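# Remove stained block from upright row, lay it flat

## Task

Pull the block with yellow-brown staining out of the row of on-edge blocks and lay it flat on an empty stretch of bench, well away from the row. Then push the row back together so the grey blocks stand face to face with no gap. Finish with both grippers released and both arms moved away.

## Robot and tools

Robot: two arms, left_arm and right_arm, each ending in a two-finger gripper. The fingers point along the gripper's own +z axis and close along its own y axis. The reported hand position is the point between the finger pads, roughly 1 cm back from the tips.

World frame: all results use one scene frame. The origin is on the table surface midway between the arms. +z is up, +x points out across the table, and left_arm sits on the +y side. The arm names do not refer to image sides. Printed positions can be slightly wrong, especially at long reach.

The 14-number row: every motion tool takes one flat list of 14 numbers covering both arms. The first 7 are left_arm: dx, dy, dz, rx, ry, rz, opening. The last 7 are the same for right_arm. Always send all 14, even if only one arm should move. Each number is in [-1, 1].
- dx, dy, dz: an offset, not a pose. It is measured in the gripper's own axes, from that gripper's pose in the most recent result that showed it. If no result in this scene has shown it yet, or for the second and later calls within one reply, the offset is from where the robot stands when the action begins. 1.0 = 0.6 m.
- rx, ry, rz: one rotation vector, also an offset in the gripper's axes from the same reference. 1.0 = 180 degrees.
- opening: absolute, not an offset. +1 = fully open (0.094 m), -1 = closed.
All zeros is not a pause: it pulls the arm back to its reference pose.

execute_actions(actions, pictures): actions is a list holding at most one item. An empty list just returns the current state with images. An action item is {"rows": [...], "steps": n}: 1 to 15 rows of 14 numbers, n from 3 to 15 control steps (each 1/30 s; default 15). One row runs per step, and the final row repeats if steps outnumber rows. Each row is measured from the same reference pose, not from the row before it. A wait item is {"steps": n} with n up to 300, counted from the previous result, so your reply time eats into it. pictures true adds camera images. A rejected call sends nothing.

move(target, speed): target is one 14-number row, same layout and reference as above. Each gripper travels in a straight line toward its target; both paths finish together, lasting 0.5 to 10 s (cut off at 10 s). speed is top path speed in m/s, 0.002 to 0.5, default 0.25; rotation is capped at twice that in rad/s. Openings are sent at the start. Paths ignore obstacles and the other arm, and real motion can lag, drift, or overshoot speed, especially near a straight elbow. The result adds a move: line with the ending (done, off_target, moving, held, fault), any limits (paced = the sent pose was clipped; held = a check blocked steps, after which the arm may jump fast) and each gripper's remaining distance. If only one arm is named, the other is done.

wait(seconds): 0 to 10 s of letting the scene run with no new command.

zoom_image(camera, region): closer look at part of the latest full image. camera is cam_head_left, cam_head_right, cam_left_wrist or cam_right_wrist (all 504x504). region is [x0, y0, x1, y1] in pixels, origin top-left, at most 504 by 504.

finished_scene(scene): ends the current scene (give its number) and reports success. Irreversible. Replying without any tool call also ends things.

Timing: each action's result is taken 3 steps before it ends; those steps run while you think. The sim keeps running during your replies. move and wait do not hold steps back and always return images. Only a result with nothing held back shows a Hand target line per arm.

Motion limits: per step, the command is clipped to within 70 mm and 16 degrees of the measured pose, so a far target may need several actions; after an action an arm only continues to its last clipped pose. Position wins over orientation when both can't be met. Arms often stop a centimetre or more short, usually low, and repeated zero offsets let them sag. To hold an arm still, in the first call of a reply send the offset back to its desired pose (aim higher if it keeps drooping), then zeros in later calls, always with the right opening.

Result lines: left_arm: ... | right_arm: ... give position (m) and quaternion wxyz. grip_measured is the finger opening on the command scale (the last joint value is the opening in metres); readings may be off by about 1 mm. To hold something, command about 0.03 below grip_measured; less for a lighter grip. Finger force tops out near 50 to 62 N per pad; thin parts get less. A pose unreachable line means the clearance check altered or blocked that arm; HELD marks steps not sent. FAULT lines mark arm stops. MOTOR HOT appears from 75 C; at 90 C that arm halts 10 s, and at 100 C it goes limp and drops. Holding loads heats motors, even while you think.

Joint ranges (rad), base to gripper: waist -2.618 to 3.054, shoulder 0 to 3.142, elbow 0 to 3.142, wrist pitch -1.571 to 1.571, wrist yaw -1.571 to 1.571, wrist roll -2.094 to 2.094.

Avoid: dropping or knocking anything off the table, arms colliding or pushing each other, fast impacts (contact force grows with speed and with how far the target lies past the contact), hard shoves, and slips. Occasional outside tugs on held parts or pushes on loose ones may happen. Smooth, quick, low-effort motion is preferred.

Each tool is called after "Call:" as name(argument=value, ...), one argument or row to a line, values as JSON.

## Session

Call:
execute_actions(
  actions=[],
)

Scene clock: 0.00 s of 4800.00 s.
left_arm: end_effector_position=(+0.2050, +0.1856, +0.2398) grip_measured=+1.000 end_effector_quat_wxyz=(+0.701, +0.588, +0.392, -0.095) | right_arm: end_effector_position=(+0.4016, -0.2415, +0.2649) grip_measured=+1.000 end_effector_quat_wxyz=(+0.095, +0.590, +0.520, +0.610)
Joint positions: left_arm=[-0.134  0.344  0.23   0.116  0.957  0.847  0.094] | right_arm=[-0.003  1.101  0.758  0.041 -0.645  2.08   0.094]
Joint velocities: left_arm=[ 0.002 -0.012  0.002  0.037  0.022 -0.007  0.   ] | right_arm=[-0.007 -0.022 -0.022 -0.051 -0.037  0.051  0.   ]
Hand target (left_arm): +0.204, +0.186, +0.239; +0.698, +0.587, +0.397, -0.099
Hand target (right_arm): +0.400, -0.241, +0.266; +0.095, +0.590, +0.522, +0.609

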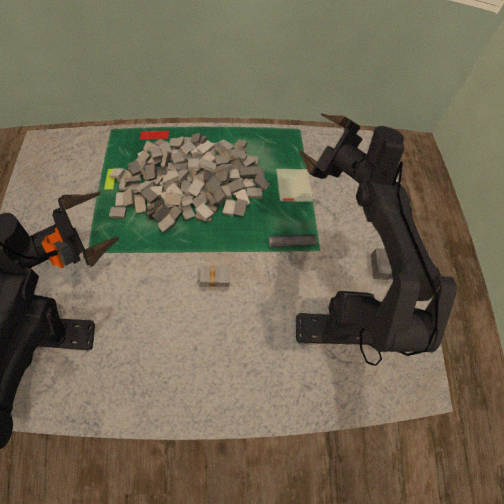

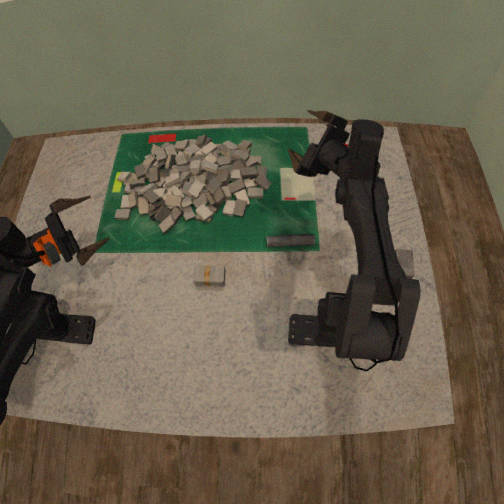

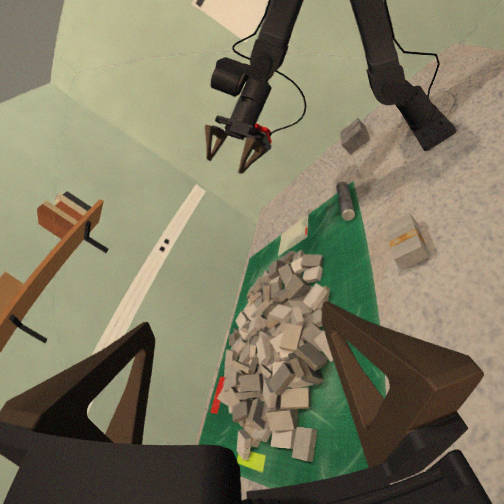

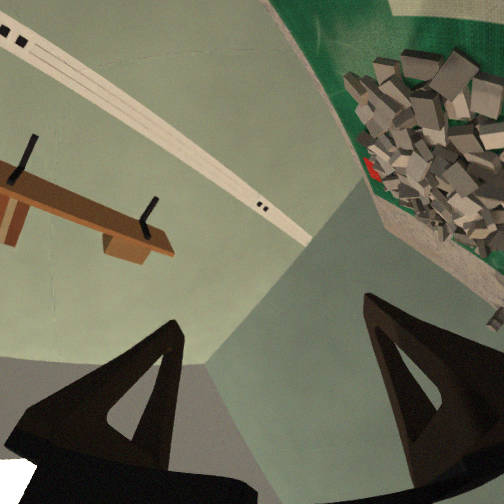

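Call:
move(
  target=[0,0,0,0,0,0,1,0.15,-0.293,-0.075,0.466,0.073,-0.45,1],
)

Scene clock: 4.90 s of 4800.00 s.
left_arm: end_effector_position=(+0.2050, +0.1856, +0.2405) grip_measured=+1.000 end_effector_quat_wxyz=(+0.702, +0.588, +0.391, -0.094) | right_arm: end_effector_position=(+0.2490, -0.1253, +0.1957) grip_measured=+1.000 end_effector_quat_wxyz=(+0.016, +0.005, +1.000, +0.003)
Joint positions: left_arm=[-0.134  0.344  0.23   0.12   0.957  0.847  0.094] | right_arm=[ 0.833  1.616  1.623 -1.551  0.017  0.747  0.094]
Joint velocities: left_arm=[-0.017 -0.002 -0.007 -0.051  0.022 -0.007  0.   ] | right_arm=[-0.012  0.007  0.017 -0.037 -0.022 -0.022  0.   ]
Hand target (left_arm): +0.205, +0.186, +0.240; +0.701, +0.588, +0.392, -0.095
Hand target (right_arm): +0.250, -0.125, +0.198; +0.018, -0.002, +1.000, -0.005
Off the commanded pose (left_arm): 0.001 m, 0 deg.
Off the commanded pose (right_arm): 0.006 m, 2 deg.
joint sent to its limit (right arm) — the command would take joint 4 (wrist pitch) past its lower limit, so that joint was sent only as far as its limit.
Kept back: nothing.
move: done

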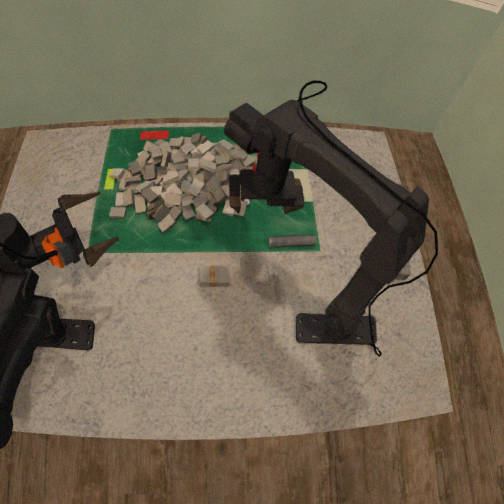

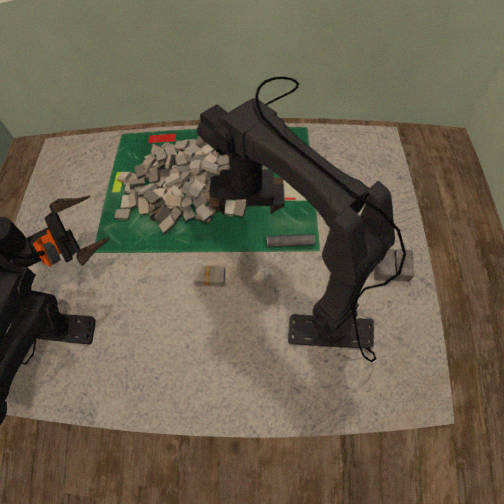

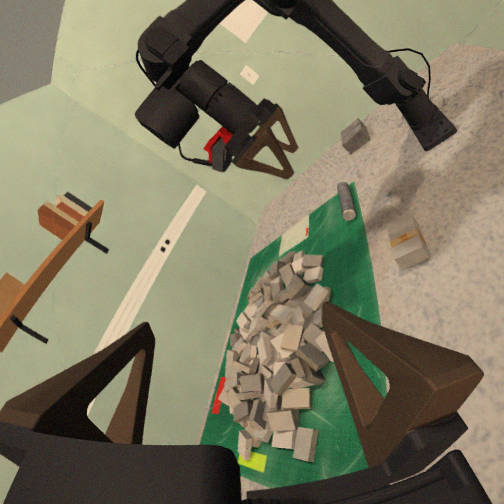

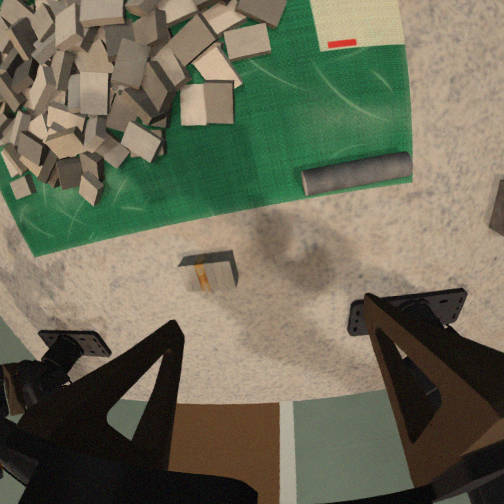

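Call:
move(
  target=[0,0,0,0,0,0,1,0.133,0.158,0.2,0,0,-0.5,1],
  speed=0.2,
)

Call:
zoom_image(
  camera="cam_right_wrist",
  region=[150, 120, 400, 370],
)

Scene clock: 9.57 s of 4800.00 s.
left_arm: end_effector_position=(+0.2050, +0.1856, +0.2411) grip_measured=+1.000 end_effector_quat_wxyz=(+0.703, +0.588, +0.390, -0.093) | right_arm: end_effector_position=(+0.1742, -0.0268, +0.0847) grip_measured=+1.000 end_effector_quat_wxyz=(-0.024, +0.697, -0.716, +0.004)
Joint positions: left_arm=[-0.134  0.344  0.23   0.123  0.957  0.847  0.094] | right_arm=[ 1.235  1.723  1.296 -1.103  0.025 -0.405  0.094]
Joint velocities: left_arm=[-0.017 -0.017 -0.002 -0.022 -0.066 -0.037  0.   ] | right_arm=[-0.002  0.002 -0.007  0.022 -0.022 -0.037  0.   ]
Hand target (left_arm): +0.205, +0.186, +0.240; +0.702, +0.588, +0.391, -0.094
Hand target (right_arm): +0.172, -0.029, +0.076; -0.016, +0.704, -0.710, +0.010
Off the commanded pose (left_arm): 0.001 m, 0 deg.
Off the commanded pose (right_arm): 0.011 m, 2 deg.
Kept back: nothing.
move: off_target (right_arm)

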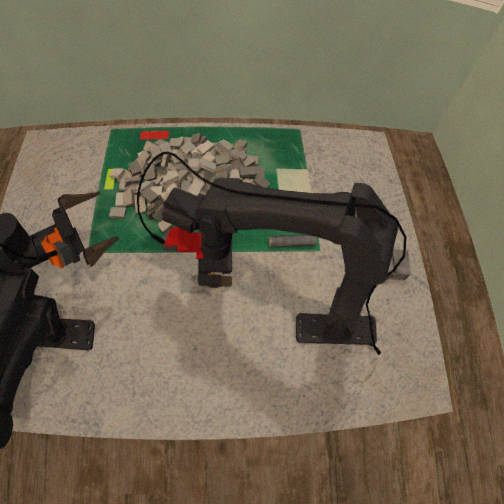

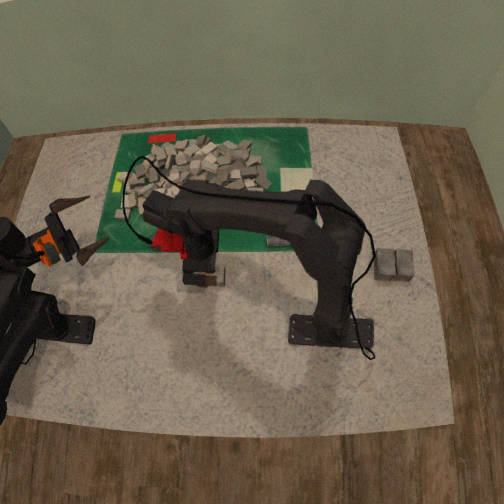

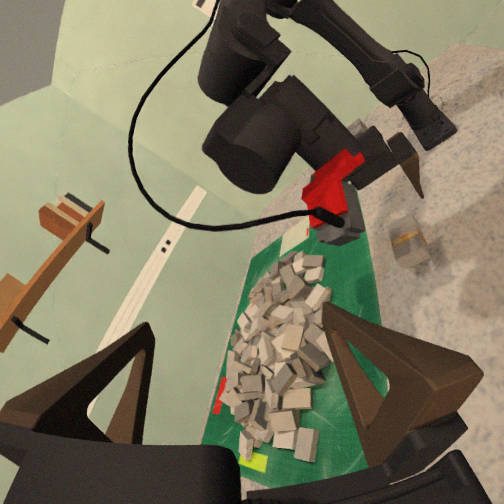

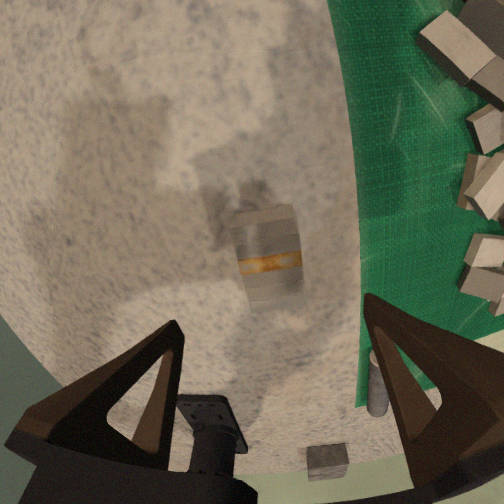

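Region (150, 120, 400, 370) of cam_right_wrist's 504x504 image, scaled by 2.016, with more detail than that image has.

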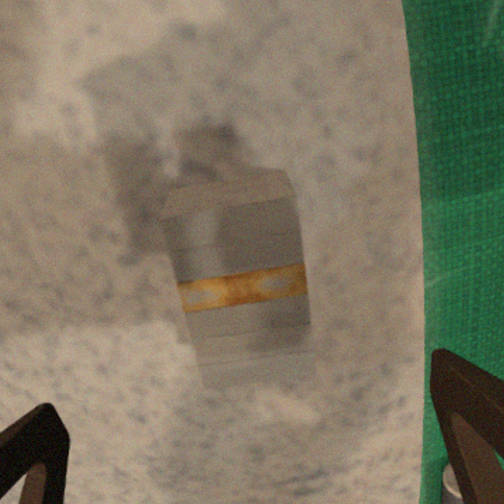

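Call:
move(
  target=[0,0,0,0,0,0,1,0,0,0.135,0,0,-0.045,1],
  speed=0.07,
)

Scene clock: 11.57 s of 4800.00 s.
left_arm: end_effector_position=(+0.2050, +0.1856, +0.2417) grip_measured=+1.000 end_effector_quat_wxyz=(+0.704, +0.588, +0.388, -0.092) | right_arm: end_effector_position=(+0.1774, -0.0200, +0.0121) grip_measured=+1.000 end_effector_quat_wxyz=(-0.031, +0.744, -0.668, +0.003)
Joint positions: left_arm=[-0.134  0.344  0.23   0.127  0.957  0.847  0.094] | right_arm=[ 1.235  1.825  1.115 -0.804  0.025 -0.54   0.094]
Joint velocities: left_arm=[-0.012 -0.002  0.002 -0.051 -0.022 -0.022  0.   ] | right_arm=[-0.002 -0.002  0.022 -0.037  0.037  0.007  0.   ]
Hand target (left_arm): +0.205, +0.186, +0.241; +0.703, +0.588, +0.390, -0.093
Hand target (right_arm): +0.176, -0.024, +0.004; -0.024, +0.746, -0.665, +0.006
Off the commanded pose (left_arm): 0.001 m, 0 deg.
Off the commanded pose (right_arm): 0.009 m, 1 deg.
Kept back: nothing.
move: done

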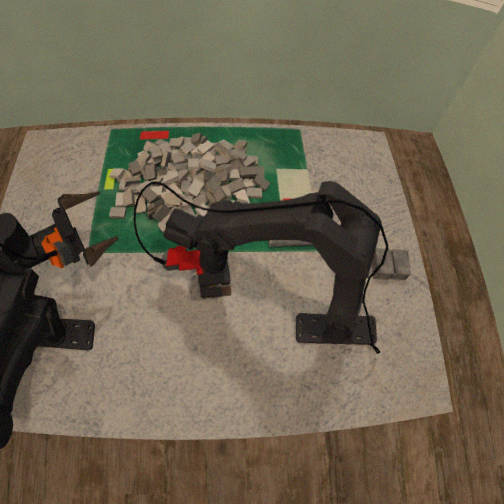

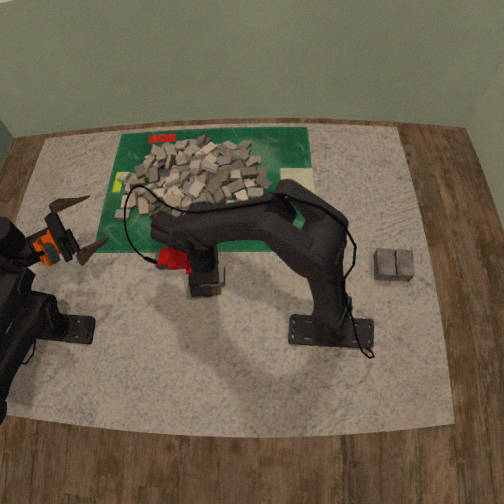

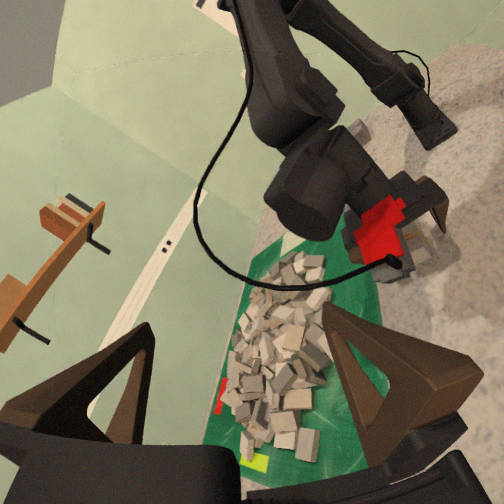

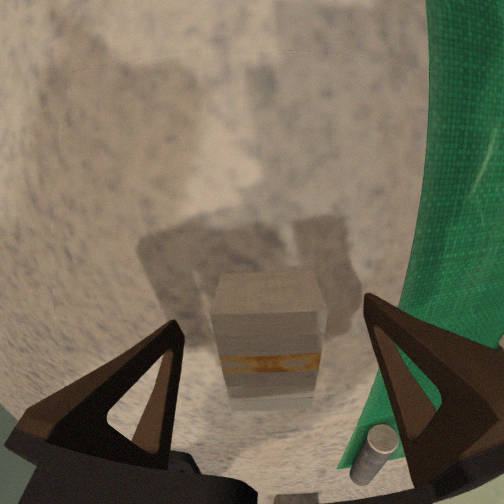

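Call:
move(
  target=[0,0,0,0,0,0,1,0.048,0,0,0,0,0,1],
  speed=0.04,
)

Call:
move(
  target=[0,0,0,0,0,0,1,0,0,0,0,0,0,-0.3],
)

Scene clock: 13.57 s of 4800.00 s.
left_arm: end_effector_position=(+0.2050, +0.1856, +0.2424) grip_measured=+1.000 end_effector_quat_wxyz=(+0.705, +0.588, +0.387, -0.091) | right_arm: end_effector_position=(+0.1799, -0.0458, +0.0099) grip_measured=+1.000 end_effector_quat_wxyz=(-0.024, +0.743, -0.669, +0.006)
Joint positions: left_arm=[-0.134  0.344  0.23   0.131  0.957  0.847  0.094] | right_arm=[ 1.191  1.764  1.029 -0.792  0.024 -0.581  0.094]
Joint velocities: left_arm=[-0.002 -0.002 -0.012 -0.095  0.051 -0.037  0.   ] | right_arm=[-0.012  0.017  0.022  0.007 -0.022 -0.022  0.   ]
Hand target (left_arm): +0.205, +0.186, +0.242; +0.704, +0.588, +0.388, -0.092
Hand target (right_arm): +0.181, -0.049, +0.011; -0.030, +0.744, -0.668, +0.003
Off the commanded pose (left_arm): 0.001 m, 0 deg.
Off the commanded pose (right_arm): 0.003 m, 1 deg.
Kept back: nothing.
move: done

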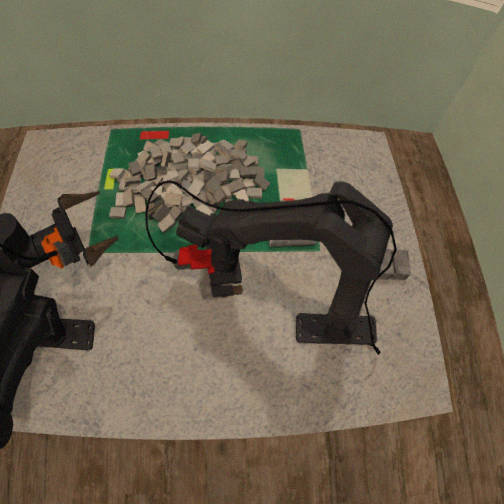

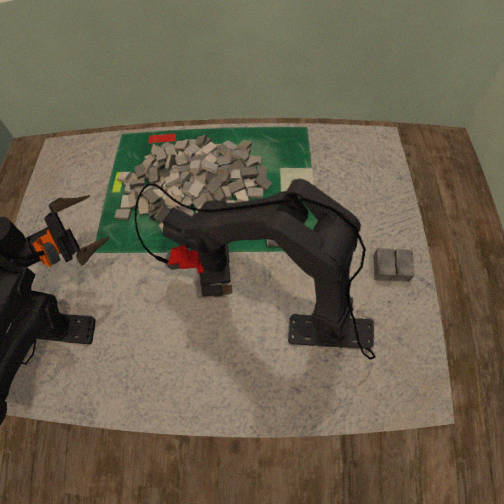

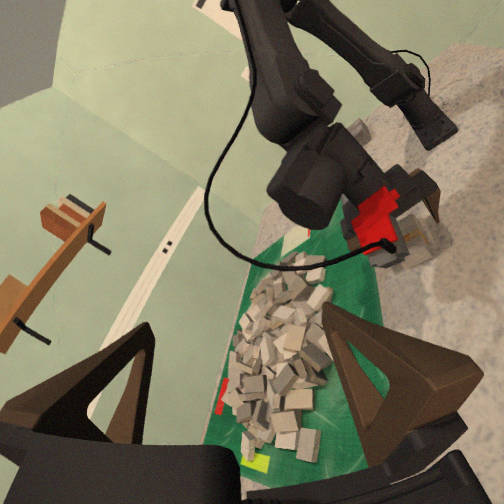

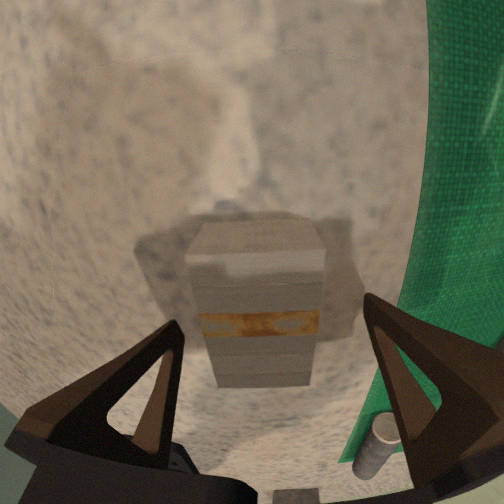

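Scene clock: 14.07 s of 4800.00 s.
left_arm: end_effector_position=(+0.2050, +0.1856, +0.2430) grip_measured=+1.000 end_effector_quat_wxyz=(+0.706, +0.588, +0.386, -0.090) | right_arm: end_effector_position=(+0.1798, -0.0460, +0.0099) grip_measured=-0.114 end_effector_quat_wxyz=(-0.024, +0.743, -0.669, +0.006)
Joint positions: left_arm=[-0.134  0.344  0.23   0.134  0.957  0.847  0.094] | right_arm=[ 1.191  1.764  1.029 -0.794  0.023 -0.581  0.042]
Joint velocities: left_arm=[ 0.002 -0.012  0.002 -0.051  0.051 -0.007  0.   ] | right_arm=[-0.007 -0.002 -0.017 -0.037  0.007 -0.022 -0.002]
Hand target (left_arm): +0.205, +0.186, +0.242; +0.705, +0.588, +0.387, -0.091
Hand target (right_arm): +0.180, -0.046, +0.010; -0.024, +0.743, -0.669, +0.006
Off the commanded pose (left_arm): 0.001 m, 0 deg.
Off the commanded pose (right_arm): 0.000 m, 0 deg.
Kept back: nothing.
move: done

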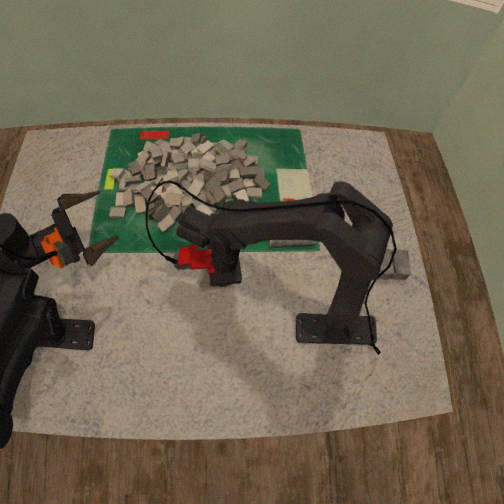

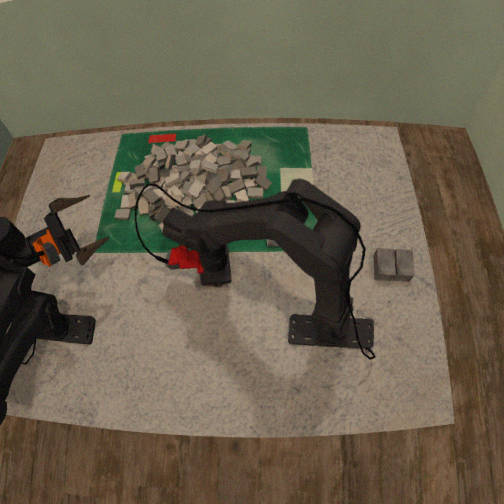

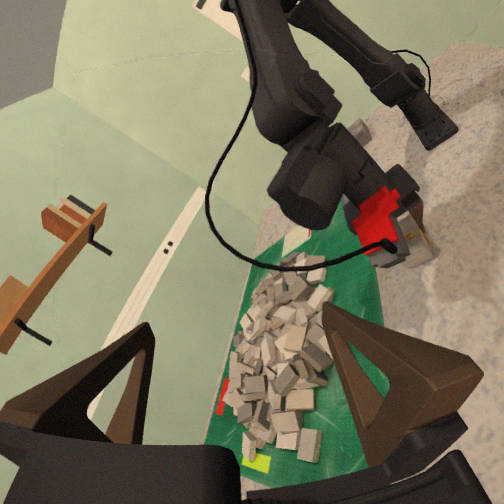

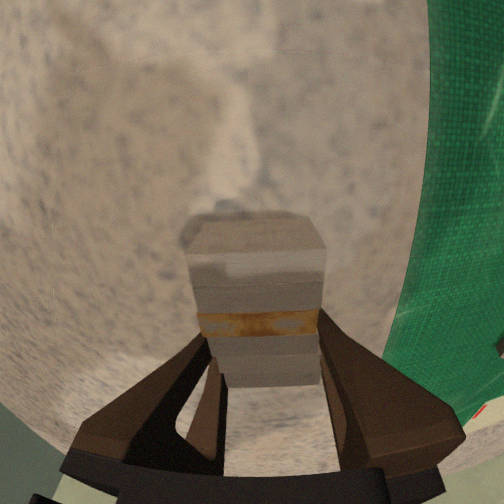

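Two greys below the stain. Slide them away.

Call:
move(
  target=[0,0,0,0,0,0,1,0.085,0,-0.004,0,0,0,-0.3],
  speed=0.04,
)

Scene clock: 15.83 s of 4800.00 s.
left_arm: end_effector_position=(+0.2049, +0.1856, +0.2436) grip_measured=+1.000 end_effector_quat_wxyz=(+0.706, +0.588, +0.384, -0.089) | right_arm: end_effector_position=(+0.1863, -0.0891, +0.0096) grip_measured=-0.114 end_effector_quat_wxyz=(-0.024, +0.743, -0.669, +0.003)
Joint positions: left_arm=[-0.134  0.344  0.23   0.138  0.957  0.847  0.094] | right_arm=[ 1.09   1.641  0.885 -0.768  0.014 -0.681  0.042]
Joint velocities: left_arm=[ 0.012 -0.012  0.002  0.007  0.007  0.007  0.   ] | right_arm=[ 0.002  0.017 -0.027  0.007  0.037 -0.051  0.   ]
Hand target (left_arm): +0.205, +0.186, +0.243; +0.706, +0.588, +0.386, -0.090
Hand target (right_arm): +0.185, -0.097, +0.010; -0.022, +0.743, -0.669, +0.006
Off the commanded pose (left_arm): 0.001 m, 0 deg.
Off the commanded pose (right_arm): 0.008 m, 0 deg.
Kept back: nothing.
move: done

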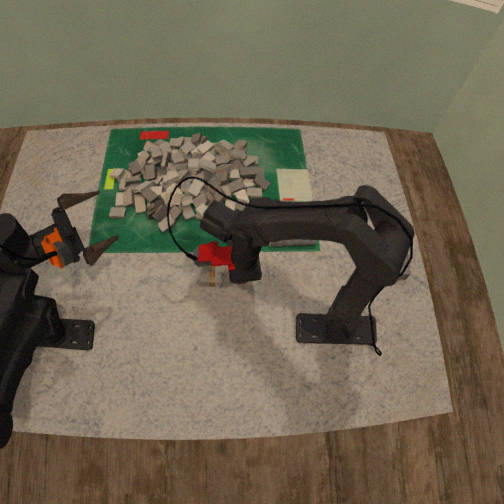

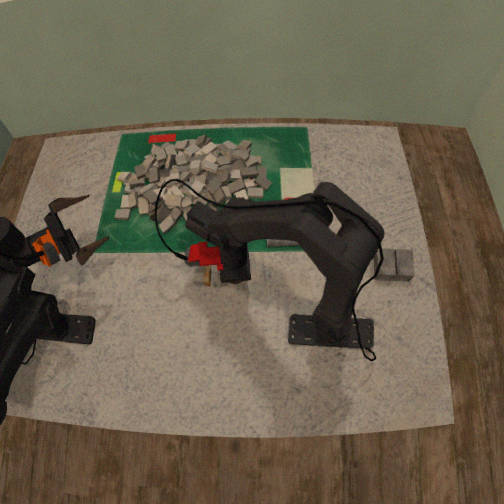

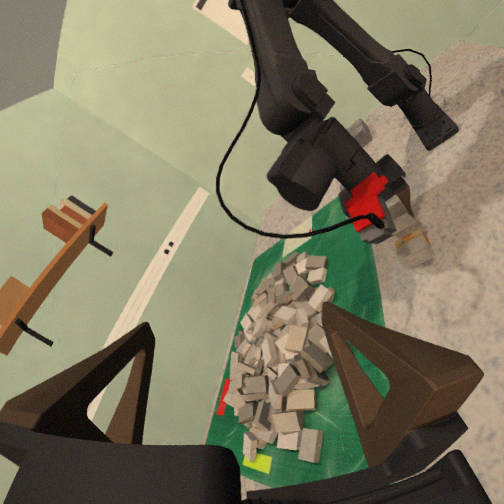

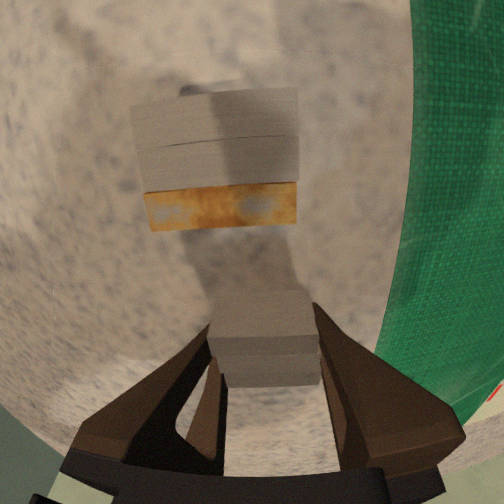

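Call:
move(
  target=[0,0,0,0,0,0,1,0,0,0,0,0,0,1],
)

Call:
move(
  target=[0,0,0,0,0,0,1,0,0,-0.085,0,0,0,1],
  speed=0.1,
)

Call:
move(
  target=[0,0,0,0,0,0,1,-0.07,0.006,0,0,0,0,1],
  speed=0.1,
)

Call:
move(
  target=[0,0,0,0,0,0,1,0,0,0.075,0,0,0,1],
  speed=0.06,
)

Scene clock: 16.77 s of 4800.00 s.
left_arm: end_effector_position=(+0.2049, +0.1856, +0.2442) grip_measured=+1.000 end_effector_quat_wxyz=(+0.707, +0.588, +0.383, -0.088) | right_arm: end_effector_position=(+0.1863, -0.0891, +0.0096) grip_measured=+1.000 end_effector_quat_wxyz=(-0.024, +0.743, -0.668, +0.003)
Joint positions: left_arm=[-0.134  0.344  0.23   0.141  0.957  0.847  0.094] | right_arm=[ 1.09   1.641  0.885 -0.768  0.014 -0.683  0.094]
Joint velocities: left_arm=[-0.002  0.017 -0.007  0.081  0.037 -0.066  0.   ] | right_arm=[ 0.017  0.002 -0.002 -0.066  0.007 -0.037  0.   ]
Hand target (left_arm): +0.205, +0.186, +0.244; +0.706, +0.588, +0.384, -0.089
Hand target (right_arm): +0.186, -0.089, +0.010; -0.024, +0.743, -0.669, +0.003
Off the commanded pose (left_arm): 0.001 m, 0 deg.
Off the commanded pose (right_arm): 0.000 m, 0 deg.
Kept back: nothing.
move: done

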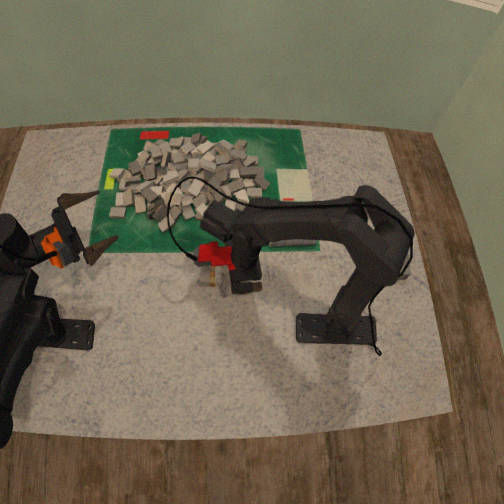

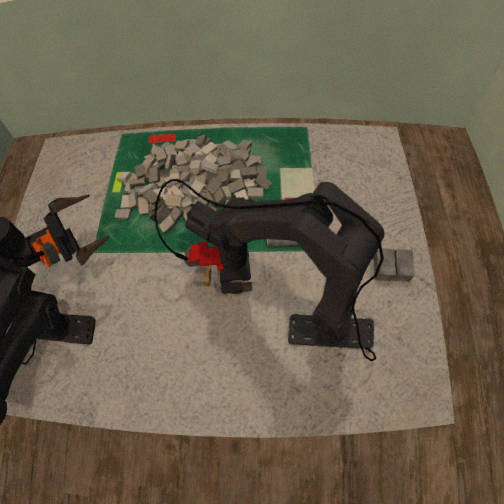

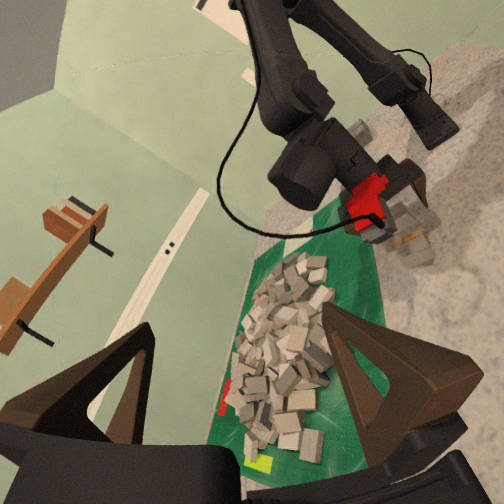

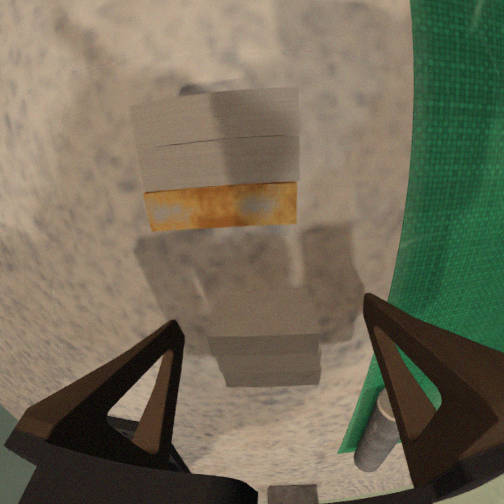

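Scene clock: 17.87 s of 4800.00 s.
left_arm: end_effector_position=(+0.2049, +0.1856, +0.2448) grip_measured=+1.000 end_effector_quat_wxyz=(+0.708, +0.587, +0.382, -0.087) | right_arm: end_effector_position=(+0.1825, -0.0950, +0.0501) grip_measured=+1.000 end_effector_quat_wxyz=(-0.013, +0.744, -0.668, +0.005)
Joint positions: left_arm=[-0.134  0.344  0.23   0.145  0.957  0.847  0.094] | right_arm=[ 1.09   1.567  0.986 -0.967  0.014 -0.683  0.094]
Joint velocities: left_arm=[-0.007 -0.002 -0.002 -0.007  0.051  0.022  0.   ] | right_arm=[ 0.002 -0.002 -0.007  0.007 -0.007 -0.007  0.   ]
Hand target (left_arm): +0.205, +0.186, +0.244; +0.707, +0.588, +0.383, -0.088
Hand target (right_arm): +0.185, -0.091, +0.060; -0.024, +0.743, -0.668, +0.003
Off the commanded pose (left_arm): 0.001 m, 0 deg.
Off the commanded pose (right_arm): 0.011 m, 1 deg.
Kept back: nothing.
move: off_target (right_arm)

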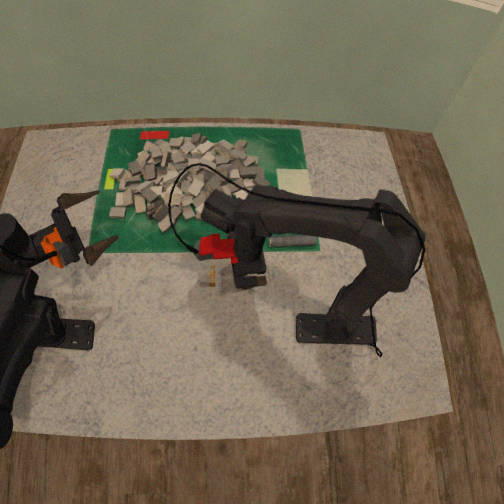

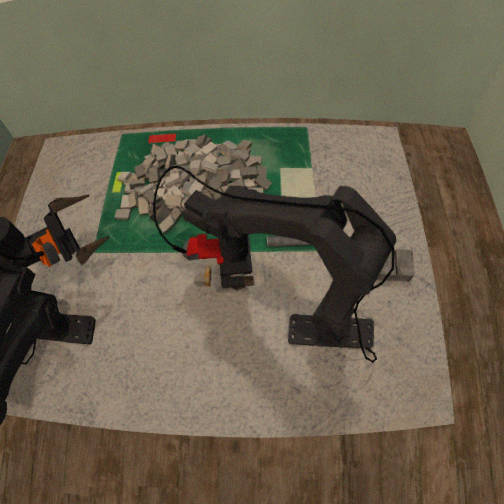

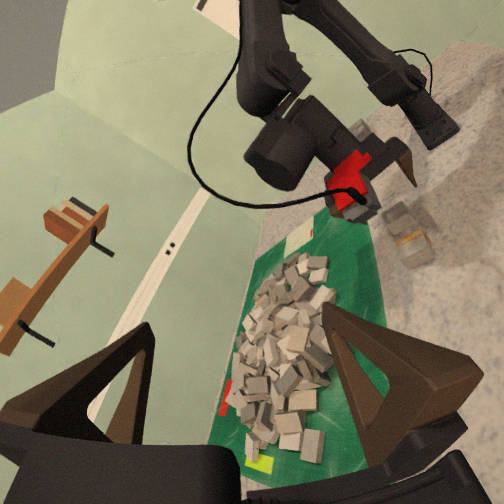

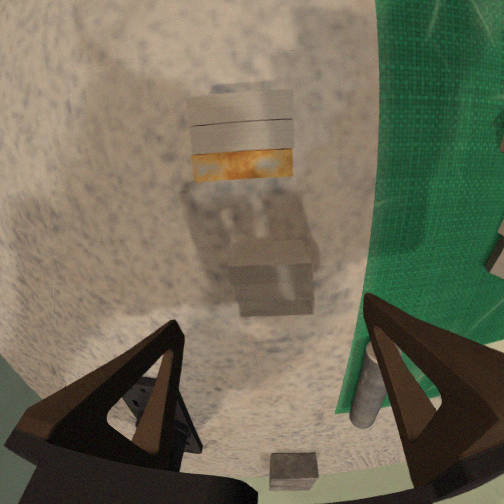

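Scene clock: 18.70 s of 4800.00 s.
left_arm: end_effector_position=(+0.2049, +0.1856, +0.2455) grip_measured=+1.000 end_effector_quat_wxyz=(+0.709, +0.587, +0.381, -0.086) | right_arm: end_effector_position=(+0.1728, -0.0591, +0.0488) grip_measured=+1.000 end_effector_quat_wxyz=(-0.013, +0.745, -0.667, +0.005)
Joint positions: left_arm=[-0.134  0.344  0.23   0.149  0.957  0.847  0.094] | right_arm=[ 1.187  1.666  1.086 -0.968  0.015 -0.591  0.094]
Joint velocities: left_arm=[ 0.002 -0.017 -0.007 -0.007 -0.022 -0.007  0.   ] | right_arm=[-0.002 -0.022 -0.007 -0.11  -0.051  0.051  0.   ]
Hand target (left_arm): +0.205, +0.186, +0.245; +0.708, +0.587, +0.382, -0.087
Hand target (right_arm): +0.174, -0.054, +0.051; -0.014, +0.744, -0.669, +0.005
Off the commanded pose (left_arm): 0.001 m, 0 deg.
Off the commanded pose (right_arm): 0.006 m, 0 deg.
Kept back: nothing.
move: done

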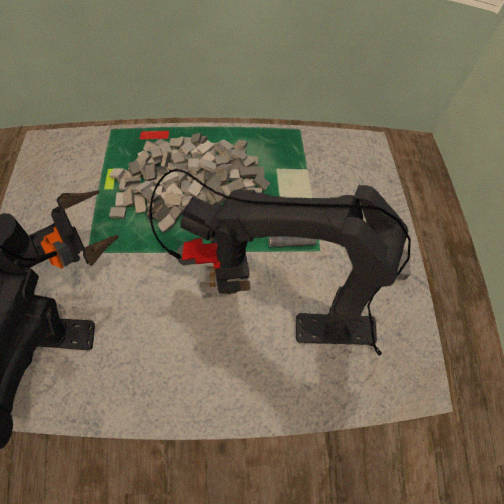

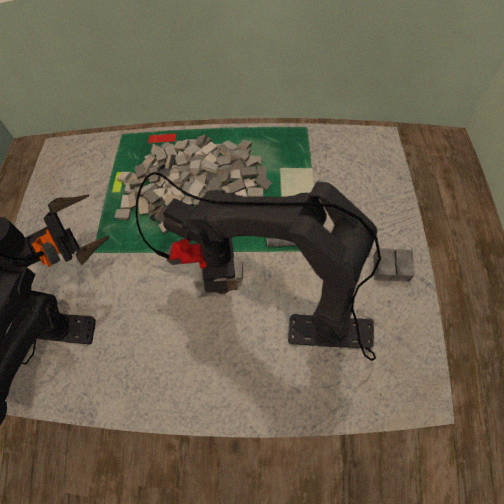

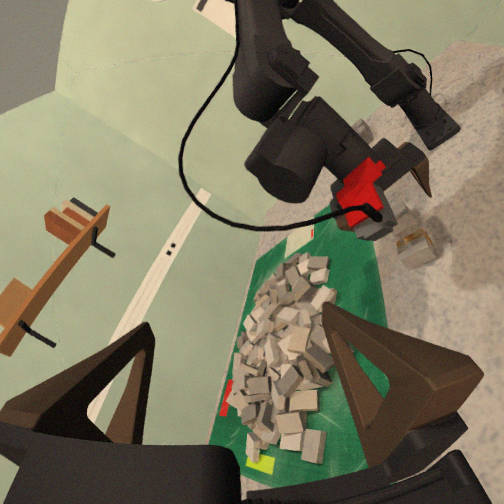

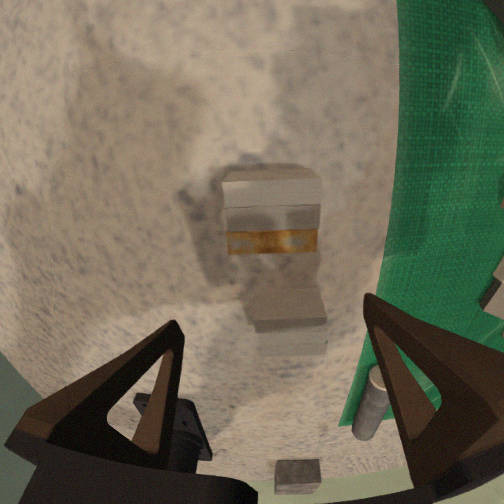

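Scene clock: 19.97 s of 4800.00 s.
left_arm: end_effector_position=(+0.2049, +0.1856, +0.2461) grip_measured=+1.000 end_effector_quat_wxyz=(+0.710, +0.587, +0.379, -0.085) | right_arm: end_effector_position=(+0.1754, -0.0542, +0.0120) grip_measured=+1.000 end_effector_quat_wxyz=(-0.021, +0.745, -0.667, +0.002)
Joint positions: left_arm=[-0.134  0.344  0.23   0.152  0.957  0.847  0.094] | right_arm=[ 1.187  1.73   0.998 -0.799  0.015 -0.591  0.094]
Joint velocities: left_arm=[ 0.002  0.002 -0.017  0.037  0.007 -0.007  0.   ] | right_arm=[ 0.002  0.007  0.012  0.022 -0.007 -0.037  0.   ]
Hand target (left_arm): +0.205, +0.186, +0.245; +0.709, +0.587, +0.381, -0.086
Hand target (right_arm): +0.173, -0.058, +0.004; -0.013, +0.745, -0.667, +0.005
Off the commanded pose (left_arm): 0.001 m, 0 deg.
Off the commanded pose (right_arm): 0.009 m, 1 deg.
Kept back: nothing.
move: done

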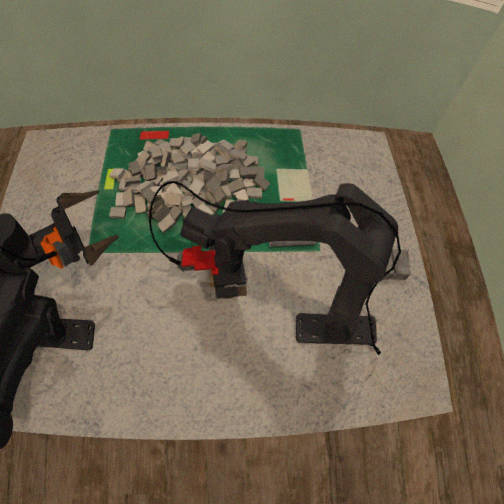

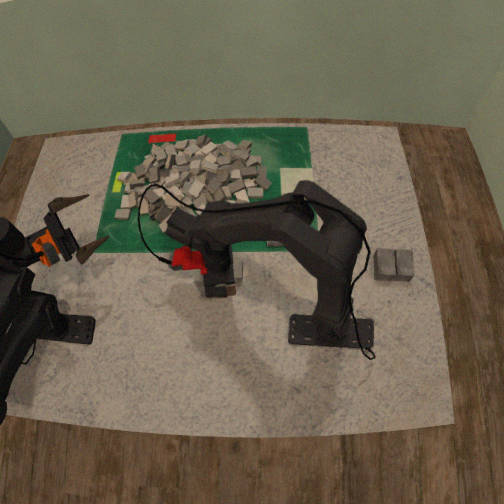

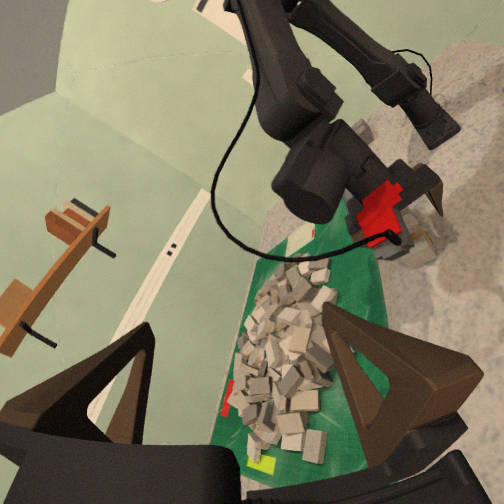

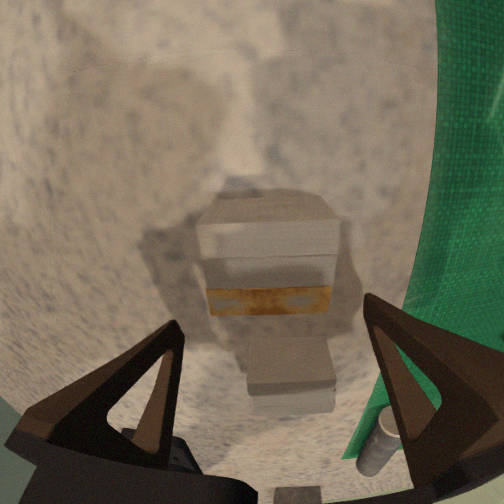

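Call:
move(
  target=[0,0,0,0,0,0,1,-0.042,0,0,0,0,0,1],
)

Scene clock: 21.00 s of 4800.00 s.
left_arm: end_effector_position=(+0.2048, +0.1856, +0.2467) grip_measured=+1.000 end_effector_quat_wxyz=(+0.711, +0.587, +0.378, -0.084) | right_arm: end_effector_position=(+0.1723, -0.0333, +0.0118) grip_measured=+1.000 end_effector_quat_wxyz=(-0.025, +0.746, -0.665, +0.001)
Joint positions: left_arm=[-0.134  0.344  0.23   0.155  0.957  0.847  0.094] | right_arm=[ 1.226  1.785  1.064 -0.803  0.015 -0.555  0.094]
Joint velocities: left_arm=[ 0.007 -0.012  0.007 -0.037  0.007  0.022  0.   ] | right_arm=[ 0.007  0.012  0.002 -0.007 -0.022 -0.007  0.   ]
Hand target (left_arm): +0.205, +0.186, +0.246; +0.710, +0.587, +0.379, -0.085
Hand target (right_arm): +0.172, -0.029, +0.013; -0.022, +0.745, -0.667, +0.002
Off the commanded pose (left_arm): 0.001 m, 0 deg.
Off the commanded pose (right_arm): 0.004 m, 0 deg.
Kept back: nothing.
move: done

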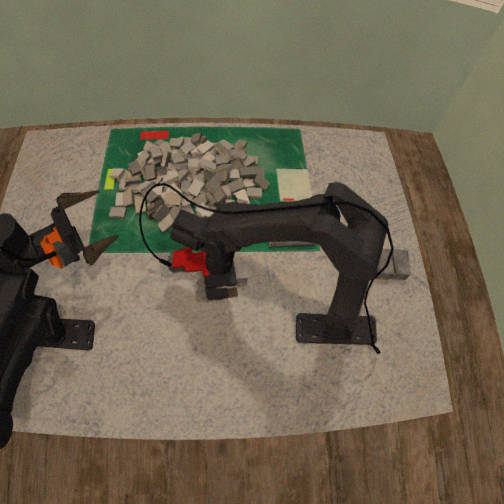

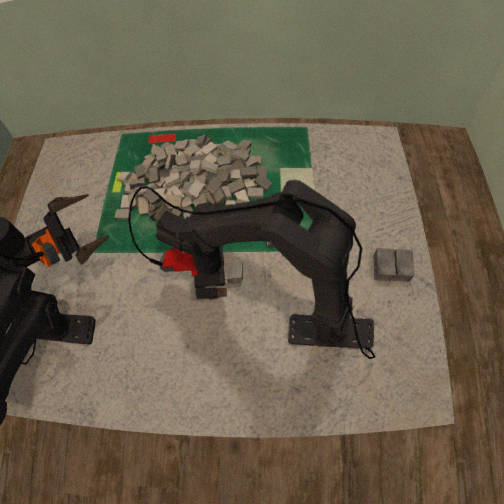

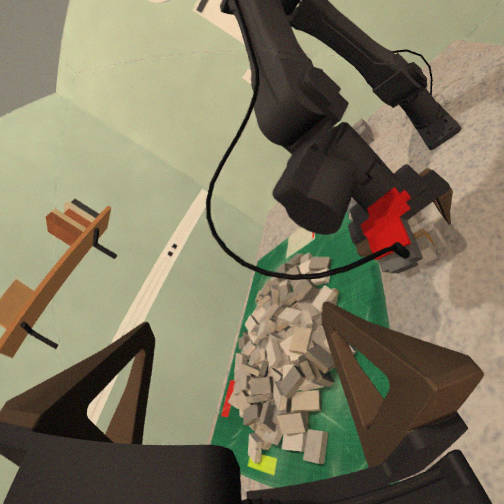

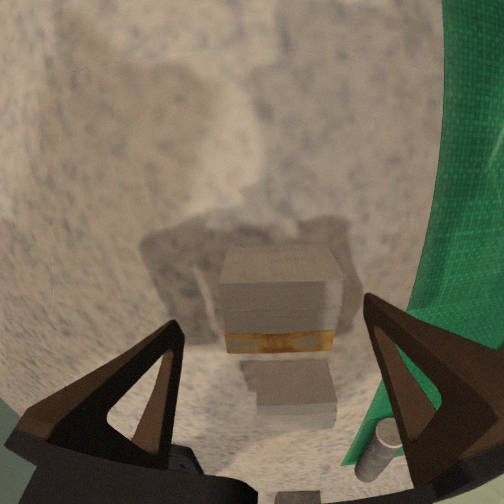

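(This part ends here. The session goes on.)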